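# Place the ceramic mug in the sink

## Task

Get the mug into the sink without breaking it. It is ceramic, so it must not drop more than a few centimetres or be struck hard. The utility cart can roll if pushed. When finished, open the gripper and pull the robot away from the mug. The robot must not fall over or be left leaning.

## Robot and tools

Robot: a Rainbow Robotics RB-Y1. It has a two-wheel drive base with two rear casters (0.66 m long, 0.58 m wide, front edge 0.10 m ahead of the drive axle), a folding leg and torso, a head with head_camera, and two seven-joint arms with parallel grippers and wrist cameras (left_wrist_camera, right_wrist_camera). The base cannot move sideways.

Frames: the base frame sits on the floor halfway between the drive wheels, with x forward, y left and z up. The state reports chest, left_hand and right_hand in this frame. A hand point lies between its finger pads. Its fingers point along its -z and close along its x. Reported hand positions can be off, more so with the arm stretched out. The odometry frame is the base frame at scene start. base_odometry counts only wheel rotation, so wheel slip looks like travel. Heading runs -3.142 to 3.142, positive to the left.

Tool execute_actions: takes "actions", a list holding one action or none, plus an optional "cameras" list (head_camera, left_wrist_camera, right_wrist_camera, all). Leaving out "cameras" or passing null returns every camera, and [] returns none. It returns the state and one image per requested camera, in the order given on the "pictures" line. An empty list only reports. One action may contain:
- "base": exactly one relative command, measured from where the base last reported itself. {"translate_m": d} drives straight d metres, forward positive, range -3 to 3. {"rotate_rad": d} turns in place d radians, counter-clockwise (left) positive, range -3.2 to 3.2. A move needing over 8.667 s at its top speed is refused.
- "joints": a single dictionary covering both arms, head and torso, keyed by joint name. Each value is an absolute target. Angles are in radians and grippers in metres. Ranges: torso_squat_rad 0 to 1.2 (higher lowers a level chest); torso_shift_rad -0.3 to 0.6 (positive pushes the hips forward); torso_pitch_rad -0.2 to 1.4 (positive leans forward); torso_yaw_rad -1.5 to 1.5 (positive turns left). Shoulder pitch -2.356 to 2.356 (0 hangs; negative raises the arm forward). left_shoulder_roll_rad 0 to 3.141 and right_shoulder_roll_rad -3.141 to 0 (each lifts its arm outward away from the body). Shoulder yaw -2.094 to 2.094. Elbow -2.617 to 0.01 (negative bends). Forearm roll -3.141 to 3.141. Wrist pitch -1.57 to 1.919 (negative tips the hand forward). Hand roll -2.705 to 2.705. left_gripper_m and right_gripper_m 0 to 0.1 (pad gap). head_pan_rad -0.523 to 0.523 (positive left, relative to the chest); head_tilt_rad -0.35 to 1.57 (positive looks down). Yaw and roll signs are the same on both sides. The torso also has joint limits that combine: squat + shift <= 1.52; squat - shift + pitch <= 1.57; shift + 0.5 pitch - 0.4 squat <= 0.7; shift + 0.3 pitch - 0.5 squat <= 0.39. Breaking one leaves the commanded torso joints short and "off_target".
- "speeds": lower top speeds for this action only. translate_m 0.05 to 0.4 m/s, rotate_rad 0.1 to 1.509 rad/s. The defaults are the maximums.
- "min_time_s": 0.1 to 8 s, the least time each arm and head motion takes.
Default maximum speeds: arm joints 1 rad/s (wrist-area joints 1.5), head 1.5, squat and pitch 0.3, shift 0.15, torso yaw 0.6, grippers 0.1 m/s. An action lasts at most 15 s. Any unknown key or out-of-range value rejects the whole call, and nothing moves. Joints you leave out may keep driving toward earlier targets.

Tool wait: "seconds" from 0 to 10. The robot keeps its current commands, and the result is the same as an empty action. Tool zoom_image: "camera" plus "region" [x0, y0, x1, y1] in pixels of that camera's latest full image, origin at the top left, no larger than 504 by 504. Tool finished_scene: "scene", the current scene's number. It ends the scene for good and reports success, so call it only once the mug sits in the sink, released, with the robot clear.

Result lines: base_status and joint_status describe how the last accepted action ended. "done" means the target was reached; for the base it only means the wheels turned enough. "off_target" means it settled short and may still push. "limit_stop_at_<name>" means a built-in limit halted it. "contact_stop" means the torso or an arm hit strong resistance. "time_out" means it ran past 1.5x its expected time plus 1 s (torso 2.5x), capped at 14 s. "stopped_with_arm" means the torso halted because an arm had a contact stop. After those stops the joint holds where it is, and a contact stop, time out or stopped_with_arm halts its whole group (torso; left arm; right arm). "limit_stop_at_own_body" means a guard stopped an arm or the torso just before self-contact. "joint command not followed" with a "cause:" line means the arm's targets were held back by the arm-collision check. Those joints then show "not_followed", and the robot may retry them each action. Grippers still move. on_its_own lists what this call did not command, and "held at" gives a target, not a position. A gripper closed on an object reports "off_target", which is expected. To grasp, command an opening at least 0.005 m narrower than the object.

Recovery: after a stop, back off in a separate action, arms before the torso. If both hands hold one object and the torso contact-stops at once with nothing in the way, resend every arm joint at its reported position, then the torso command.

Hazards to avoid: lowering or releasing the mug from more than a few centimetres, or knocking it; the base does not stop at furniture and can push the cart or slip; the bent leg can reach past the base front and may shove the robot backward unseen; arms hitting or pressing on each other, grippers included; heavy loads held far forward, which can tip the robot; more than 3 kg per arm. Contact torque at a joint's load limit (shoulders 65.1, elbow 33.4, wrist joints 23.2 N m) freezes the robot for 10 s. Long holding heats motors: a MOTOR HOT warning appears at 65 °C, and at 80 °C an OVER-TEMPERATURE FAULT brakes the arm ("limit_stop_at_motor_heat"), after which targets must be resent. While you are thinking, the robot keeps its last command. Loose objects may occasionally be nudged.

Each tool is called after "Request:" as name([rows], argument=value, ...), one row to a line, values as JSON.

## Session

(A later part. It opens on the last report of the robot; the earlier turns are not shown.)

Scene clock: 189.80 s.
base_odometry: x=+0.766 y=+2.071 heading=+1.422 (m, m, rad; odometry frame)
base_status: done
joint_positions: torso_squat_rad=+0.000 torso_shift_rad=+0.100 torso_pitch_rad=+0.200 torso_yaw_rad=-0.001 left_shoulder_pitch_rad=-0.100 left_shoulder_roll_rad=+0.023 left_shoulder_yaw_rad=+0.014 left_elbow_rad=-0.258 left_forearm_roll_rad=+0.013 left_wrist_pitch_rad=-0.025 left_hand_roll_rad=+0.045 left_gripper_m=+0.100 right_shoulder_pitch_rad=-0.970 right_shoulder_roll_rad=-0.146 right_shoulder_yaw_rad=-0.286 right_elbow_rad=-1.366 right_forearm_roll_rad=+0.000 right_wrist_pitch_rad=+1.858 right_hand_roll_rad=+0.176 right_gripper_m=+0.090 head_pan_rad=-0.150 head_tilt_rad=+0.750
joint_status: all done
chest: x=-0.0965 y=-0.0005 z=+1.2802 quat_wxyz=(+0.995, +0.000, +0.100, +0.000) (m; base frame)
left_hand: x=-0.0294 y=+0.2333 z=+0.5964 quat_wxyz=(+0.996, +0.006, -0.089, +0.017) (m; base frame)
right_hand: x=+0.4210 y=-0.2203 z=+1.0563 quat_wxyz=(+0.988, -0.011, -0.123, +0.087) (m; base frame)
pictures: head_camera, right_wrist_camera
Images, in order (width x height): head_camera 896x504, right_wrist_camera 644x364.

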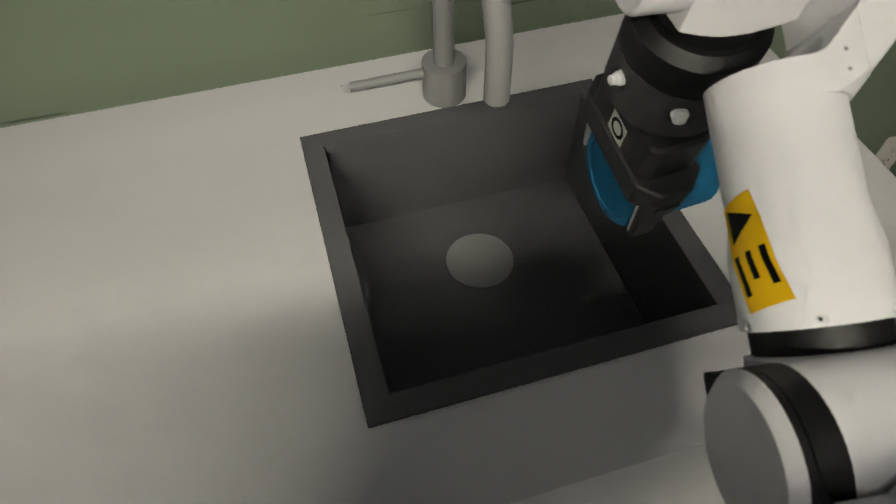

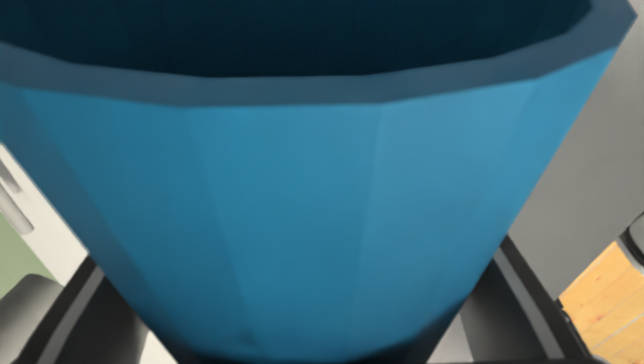

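Request:
execute_actions([
  {"joints":{"torso_squat_rad":0.1,"torso_shift_rad":0.11,"torso_pitch_rad":0.45,"left_shoulder_pitch_rad":-0.25,"head_tilt_rad":0.65,"head_pan_rad":-0.15}},
], cameras=["head_camera","right_wrist_camera"])

Scene clock: 199.60 s.
base_odometry: x=+0.766 y=+2.071 heading=+1.422 (m, m, rad; odometry frame)
base_status: not commanded
joint_positions: torso_squat_rad=+0.100 torso_shift_rad=+0.110 torso_pitch_rad=+0.450 torso_yaw_rad=-0.001 left_shoulder_pitch_rad=-0.250 left_shoulder_roll_rad=+0.023 left_shoulder_yaw_rad=+0.014 left_elbow_rad=-0.259 left_forearm_roll_rad=+0.013 left_wrist_pitch_rad=-0.025 left_hand_roll_rad=+0.045 left_gripper_m=+0.100 right_shoulder_pitch_rad=-0.970 right_shoulder_roll_rad=-0.146 right_shoulder_yaw_rad=-0.286 right_elbow_rad=-1.366 right_forearm_roll_rad=+0.000 right_wrist_pitch_rad=+1.858 right_hand_roll_rad=+0.176 right_gripper_m=+0.090 head_pan_rad=-0.150 head_tilt_rad=+0.650
joint_status: all done
chest: x=-0.0168 y=-0.0005 z=+1.2514 quat_wxyz=(+0.975, +0.000, +0.223, +0.000) (m; base frame)
left_hand: x=-0.0135 y=+0.2203 z=+0.5600 quat_wxyz=(+0.999, -0.003, -0.035, -0.007) (m; base frame)
right_hand: x=+0.4293 y=-0.2203 z=+0.9064 quat_wxyz=(+0.996, +0.000, +0.001, +0.088) (m; base frame)
pictures: head_camera, right_wrist_camera
Images, in order (width x height): head_camera 896x504, right_wrist_camera 644x364.

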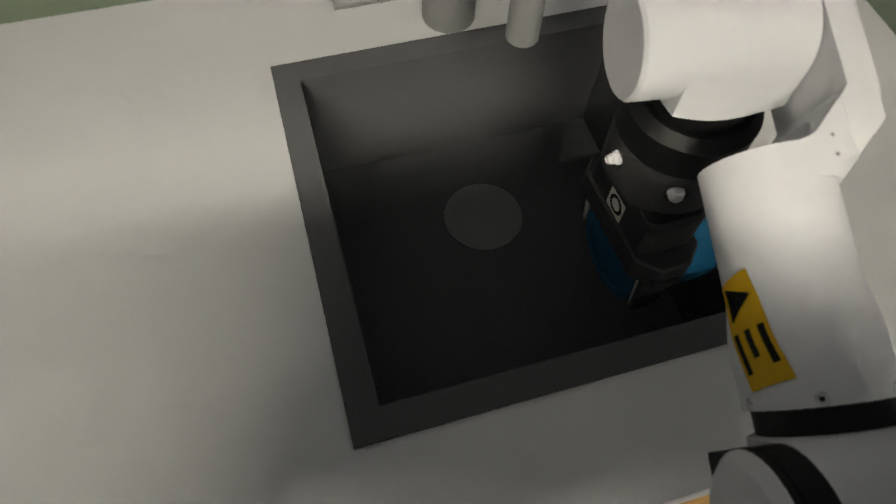

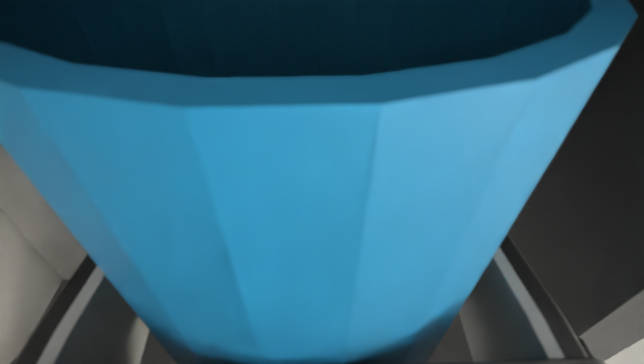

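Request:
execute_actions([
  {"joints":{"torso_squat_rad":0.46}},
], cameras=["head_camera"])

Request:
execute_actions([
  {"joints":{"torso_squat_rad":0.505}},
], cameras=["head_camera","right_wrist_camera"])

Scene clock: 208.63 s.
base_odometry: x=+0.766 y=+2.071 heading=+1.422 (m, m, rad; odometry frame)
base_status: not commanded
joint_positions: torso_squat_rad=+0.460 torso_shift_rad=+0.110 torso_pitch_rad=+0.450 torso_yaw_rad=-0.001 left_shoulder_pitch_rad=-0.250 left_shoulder_roll_rad=+0.023 left_shoulder_yaw_rad=+0.014 left_elbow_rad=-0.259 left_forearm_roll_rad=+0.013 left_wrist_pitch_rad=-0.025 left_hand_roll_rad=+0.045 left_gripper_m=+0.100 right_shoulder_pitch_rad=-0.970 right_shoulder_roll_rad=-0.146 right_shoulder_yaw_rad=-0.286 right_elbow_rad=-1.366 right_forearm_roll_rad=+0.000 right_wrist_pitch_rad=+1.858 right_hand_roll_rad=+0.176 right_gripper_m=+0.090 head_pan_rad=-0.150 head_tilt_rad=+0.650
joint_status: all done
chest: x=-0.0245 y=-0.0004 z=+1.1826 quat_wxyz=(+0.975, +0.000, +0.223, +0.000) (m; base frame)
left_hand: x=-0.0211 y=+0.2203 z=+0.4912 quat_wxyz=(+0.999, -0.003, -0.035, -0.007) (m; base frame)
right_hand: x=+0.4217 y=-0.2203 z=+0.8377 quat_wxyz=(+0.996, +0.000, +0.001, +0.088) (m; base frame)
pictures: head_camera
Images, in order (width x height): head_camera 896x504.

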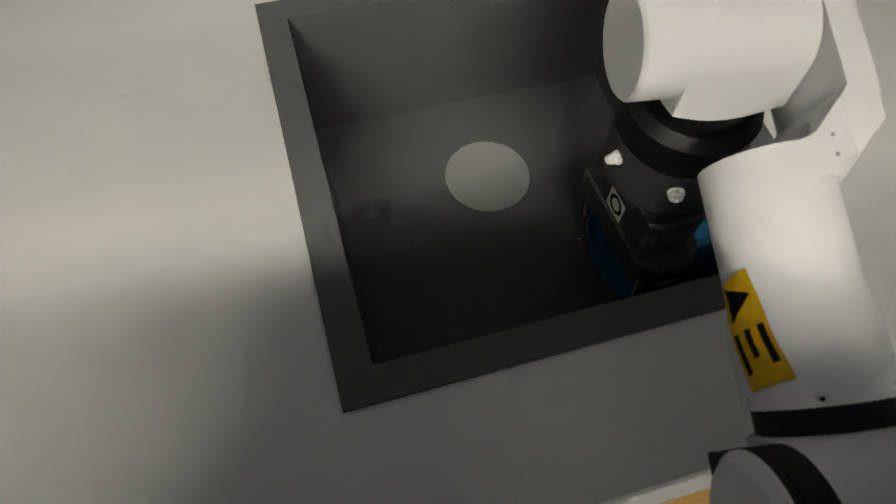

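Scene clock: 209.50 s.
base_odometry: x=+0.766 y=+2.071 heading=+1.422 (m, m, rad; odometry frame)
base_status: not commanded
joint_positions: torso_squat_rad=+0.505 torso_shift_rad=+0.110 torso_pitch_rad=+0.450 torso_yaw_rad=-0.001 left_shoulder_pitch_rad=-0.250 left_shoulder_roll_rad=+0.023 left_shoulder_yaw_rad=+0.014 left_elbow_rad=-0.259 left_forearm_roll_rad=+0.013 left_wrist_pitch_rad=-0.025 left_hand_roll_rad=+0.045 left_gripper_m=+0.100 right_shoulder_pitch_rad=-0.970 right_shoulder_roll_rad=-0.146 right_shoulder_yaw_rad=-0.286 right_elbow_rad=-1.366 right_forearm_roll_rad=+0.000 right_wrist_pitch_rad=+1.858 right_hand_roll_rad=+0.176 right_gripper_m=+0.090 head_pan_rad=-0.150 head_tilt_rad=+0.650
joint_status: all done
chest: x=-0.0261 y=-0.0004 z=+1.1680 quat_wxyz=(+0.975, +0.000, +0.223, +0.000) (m; base frame)
left_hand: x=-0.0227 y=+0.2203 z=+0.4767 quat_wxyz=(+0.999, -0.003, -0.035, -0.007) (m; base frame)
right_hand: x=+0.4201 y=-0.2203 z=+0.8232 quat_wxyz=(+0.996, +0.000, +0.001, +0.088) (m; base frame)
pictures: head_camera, right_wrist_camera
Images, in order (width x height): head_camera 896x504, right_wrist_camera 644x364.

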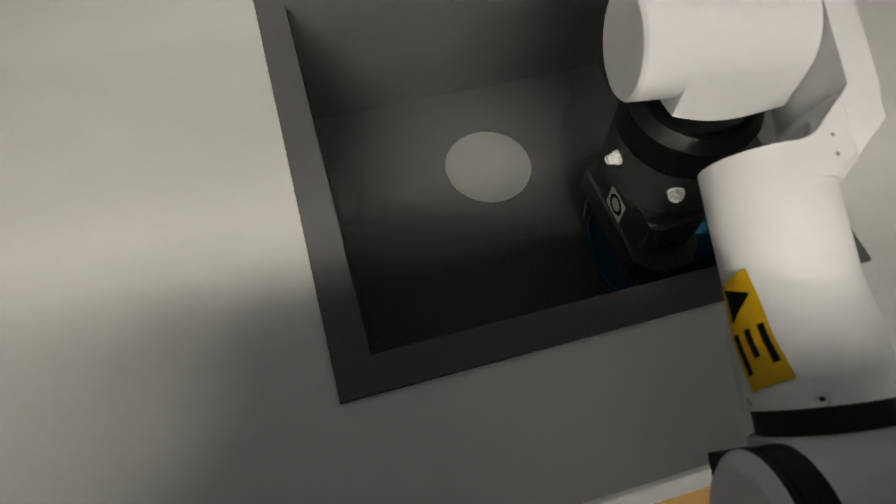

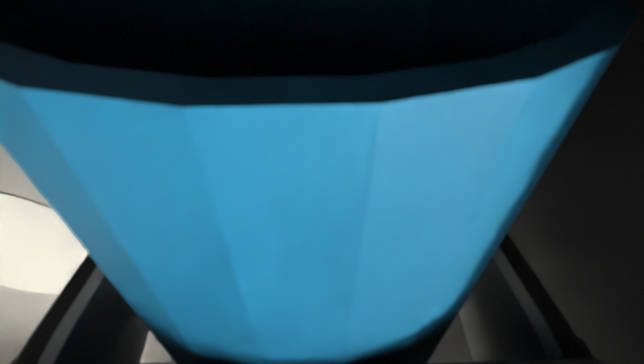

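Request:
execute_actions([
  {"joints":{"torso_squat_rad":0.53}},
], cameras=["right_wrist_camera"])

Scene clock: 212.63 s.
base_odometry: x=+0.766 y=+2.071 heading=+1.422 (m, m, rad; odometry frame)
base_status: not commanded
joint_positions: torso_squat_rad=+0.530 torso_shift_rad=+0.109 torso_pitch_rad=+0.447 torso_yaw_rad=-0.001 left_shoulder_pitch_rad=-0.250 left_shoulder_roll_rad=+0.023 left_shoulder_yaw_rad=+0.014 left_elbow_rad=-0.258 left_forearm_roll_rad=+0.013 left_wrist_pitch_rad=-0.025 left_hand_roll_rad=+0.045 left_gripper_m=+0.100 right_shoulder_pitch_rad=-0.975 right_shoulder_roll_rad=-0.147 right_shoulder_yaw_rad=-0.286 right_elbow_rad=-1.369 right_forearm_roll_rad=+0.000 right_wrist_pitch_rad=+1.860 right_hand_roll_rad=+0.176 right_gripper_m=+0.090 head_pan_rad=-0.150 head_tilt_rad=+0.650
joint_status: all done
chest: x=-0.0285 y=-0.0002 z=+1.1598 quat_wxyz=(+0.975, +0.000, +0.222, +0.000) (m; base frame)
left_hand: x=-0.0233 y=+0.2202 z=+0.4683 quat_wxyz=(+0.999, -0.003, -0.036, -0.007) (m; base frame)
right_hand: x=+0.4208 y=-0.2203 z=+0.8189 quat_wxyz=(+0.996, -0.001, -0.004, +0.088) (m; base frame)
pictures: right_wrist_camera
Images, in order (width x height): right_wrist_camera 644x364.

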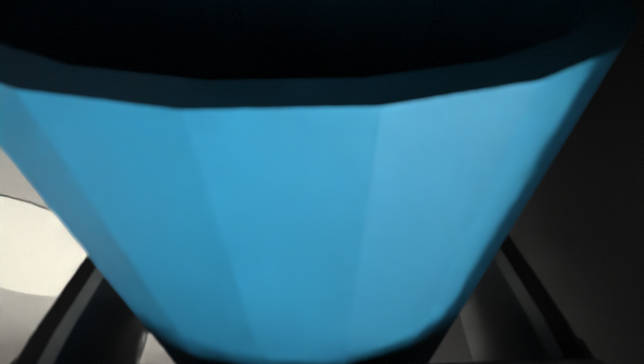

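Contact at the expected height. Ease back slightly and open.

Request:
execute_actions([
  {"joints":{"torso_squat_rad":0.515,"right_gripper_m":0.1}},
], cameras=["right_wrist_camera"])

Request:
execute_actions([
  {"joints":{"torso_squat_rad":0.0,"right_elbow_rad":-1.42,"right_wrist_pitch_rad":1.91},"min_time_s":2},
], cameras=["head_camera","right_wrist_camera"])

Scene clock: 216.83 s.
base_odometry: x=+0.766 y=+2.071 heading=+1.422 (m, m, rad; odometry frame)
base_status: not commanded
joint_positions: torso_squat_rad=+0.515 torso_shift_rad=+0.110 torso_pitch_rad=+0.450 torso_yaw_rad=-0.001 left_shoulder_pitch_rad=-0.250 left_shoulder_roll_rad=+0.023 left_shoulder_yaw_rad=+0.014 left_elbow_rad=-0.258 left_forearm_roll_rad=+0.013 left_wrist_pitch_rad=-0.025 left_hand_roll_rad=+0.045 left_gripper_m=+0.100 right_shoulder_pitch_rad=-0.972 right_shoulder_roll_rad=-0.146 right_shoulder_yaw_rad=-0.286 right_elbow_rad=-1.366 right_forearm_roll_rad=+0.000 right_wrist_pitch_rad=+1.858 right_hand_roll_rad=+0.176 right_gripper_m=+0.100 head_pan_rad=-0.150 head_tilt_rad=+0.650
joint_status: all done
chest: x=-0.0266 y=-0.0002 z=+1.1647 quat_wxyz=(+0.975, +0.000, +0.223, +0.000) (m; base frame)
left_hand: x=-0.0231 y=+0.2203 z=+0.4732 quat_wxyz=(+0.999, -0.003, -0.035, -0.007) (m; base frame)
right_hand: x=+0.4203 y=-0.2204 z=+0.8207 quat_wxyz=(+0.996, +0.000, +0.000, +0.088) (m; base frame)
pictures: right_wrist_camera
Images, in order (width x height): right_wrist_camera 644x364.

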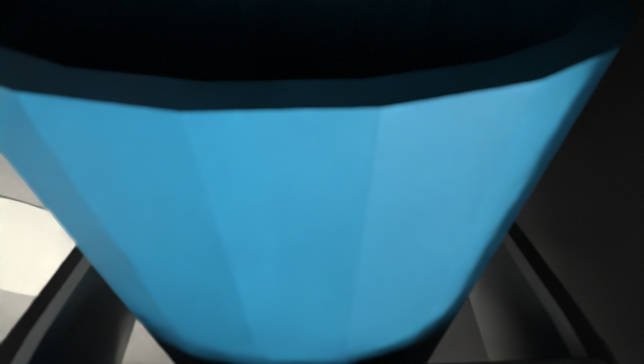

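Scene clock: 219.40 s.
base_odometry: x=+0.766 y=+2.071 heading=+1.422 (m, m, rad; odometry frame)
base_status: not commanded
joint_positions: torso_squat_rad=+0.000 torso_shift_rad=+0.110 torso_pitch_rad=+0.450 torso_yaw_rad=-0.001 left_shoulder_pitch_rad=-0.250 left_shoulder_roll_rad=+0.023 left_shoulder_yaw_rad=+0.014 left_elbow_rad=-0.258 left_forearm_roll_rad=+0.013 left_wrist_pitch_rad=-0.025 left_hand_roll_rad=+0.045 left_gripper_m=+0.100 right_shoulder_pitch_rad=-0.971 right_shoulder_roll_rad=-0.146 right_shoulder_yaw_rad=-0.286 right_elbow_rad=-1.420 right_forearm_roll_rad=+0.000 right_wrist_pitch_rad=+1.910 right_hand_roll_rad=+0.176 right_gripper_m=+0.100 head_pan_rad=-0.150 head_tilt_rad=+0.650
joint_status: all done
chest: x=-0.0165 y=-0.0003 z=+1.2549 quat_wxyz=(+0.975, +0.000, +0.223, +0.000) (m; base frame)
left_hand: x=-0.0132 y=+0.2202 z=+0.5634 quat_wxyz=(+0.999, -0.003, -0.035, -0.007) (m; base frame)
right_hand: x=+0.4279 y=-0.2204 z=+0.9240 quat_wxyz=(+0.996, +0.000, -0.001, +0.088) (m; base frame)
pictures: head_camera, right_wrist_camera
Images, in order (width x height): head_camera 896x504, right_wrist_camera 644x364.

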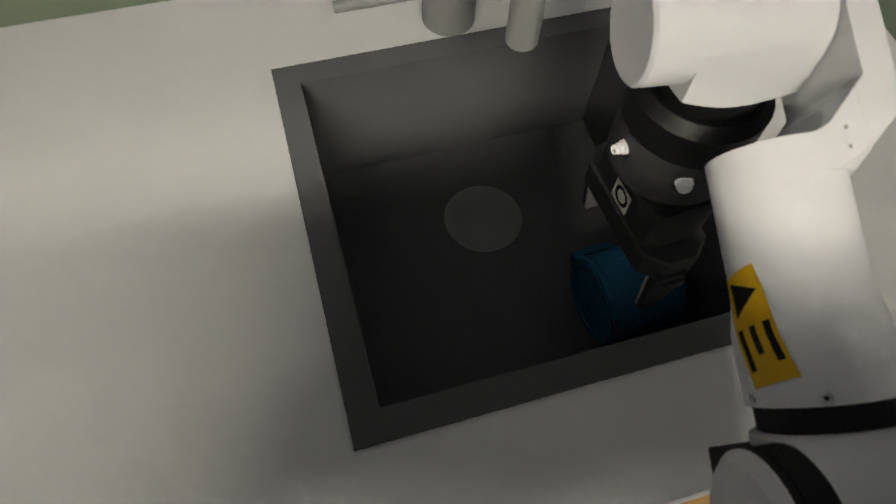

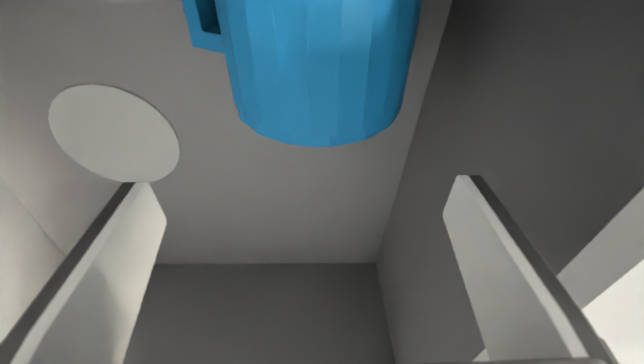

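Request:
execute_actions([
  {"base":{"translate_m":-0.55},"joints":{"torso_pitch_rad":0.15,"right_shoulder_pitch_rad":-1.1,"right_gripper_m":0.02,"head_tilt_rad":0.5,"left_shoulder_pitch_rad":-0.1}},
], cameras=["head_camera"])

Scene clock: 226.37 s.
base_odometry: x=+0.684 y=+1.527 heading=+1.421 (m, m, rad; odometry frame)
base_status: done
joint_positions: torso_squat_rad=+0.000 torso_shift_rad=+0.110 torso_pitch_rad=+0.150 torso_yaw_rad=-0.001 left_shoulder_pitch_rad=-0.100 left_shoulder_roll_rad=+0.023 left_shoulder_yaw_rad=+0.014 left_elbow_rad=-0.258 left_forearm_roll_rad=+0.013 left_wrist_pitch_rad=-0.025 left_hand_roll_rad=+0.045 left_gripper_m=+0.100 right_shoulder_pitch_rad=-1.100 right_shoulder_roll_rad=-0.146 right_shoulder_yaw_rad=-0.286 right_elbow_rad=-1.420 right_forearm_roll_rad=+0.000 right_wrist_pitch_rad=+1.910 right_hand_roll_rad=+0.176 right_gripper_m=+0.020 head_pan_rad=-0.150 head_tilt_rad=+0.500
joint_status: all done
chest: x=-0.1049 y=-0.0004 z=+1.2822 quat_wxyz=(+0.997, +0.000, +0.075, +0.000) (m; base frame)
left_hand: x=-0.0036 y=+0.2333 z=+0.6026 quat_wxyz=(+0.993, +0.006, -0.114, +0.017) (m; base frame)
right_hand: x=+0.4449 y=-0.1960 z=+1.1612 quat_wxyz=(+0.972, -0.012, -0.209, +0.107) (m; base frame)
pictures: head_camera
Images, in order (width x height): head_camera 896x504.

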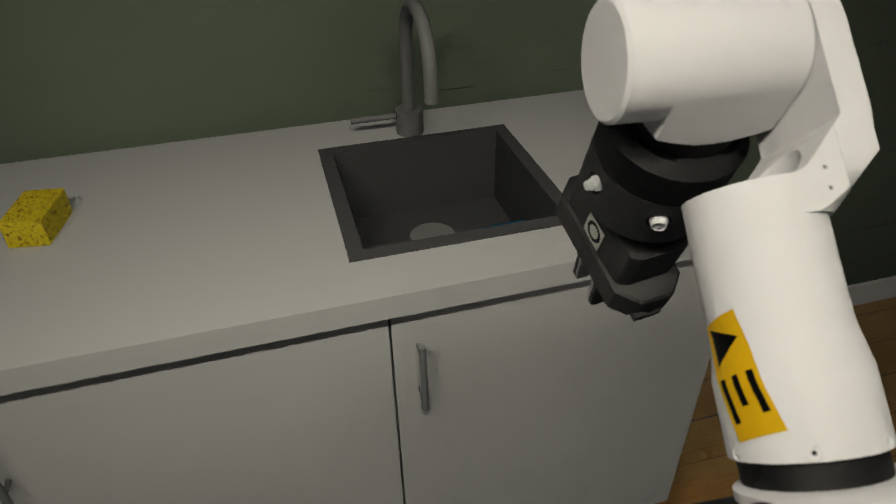

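Request:
finished_scene(scene=2)

The scene is finished: the task was done.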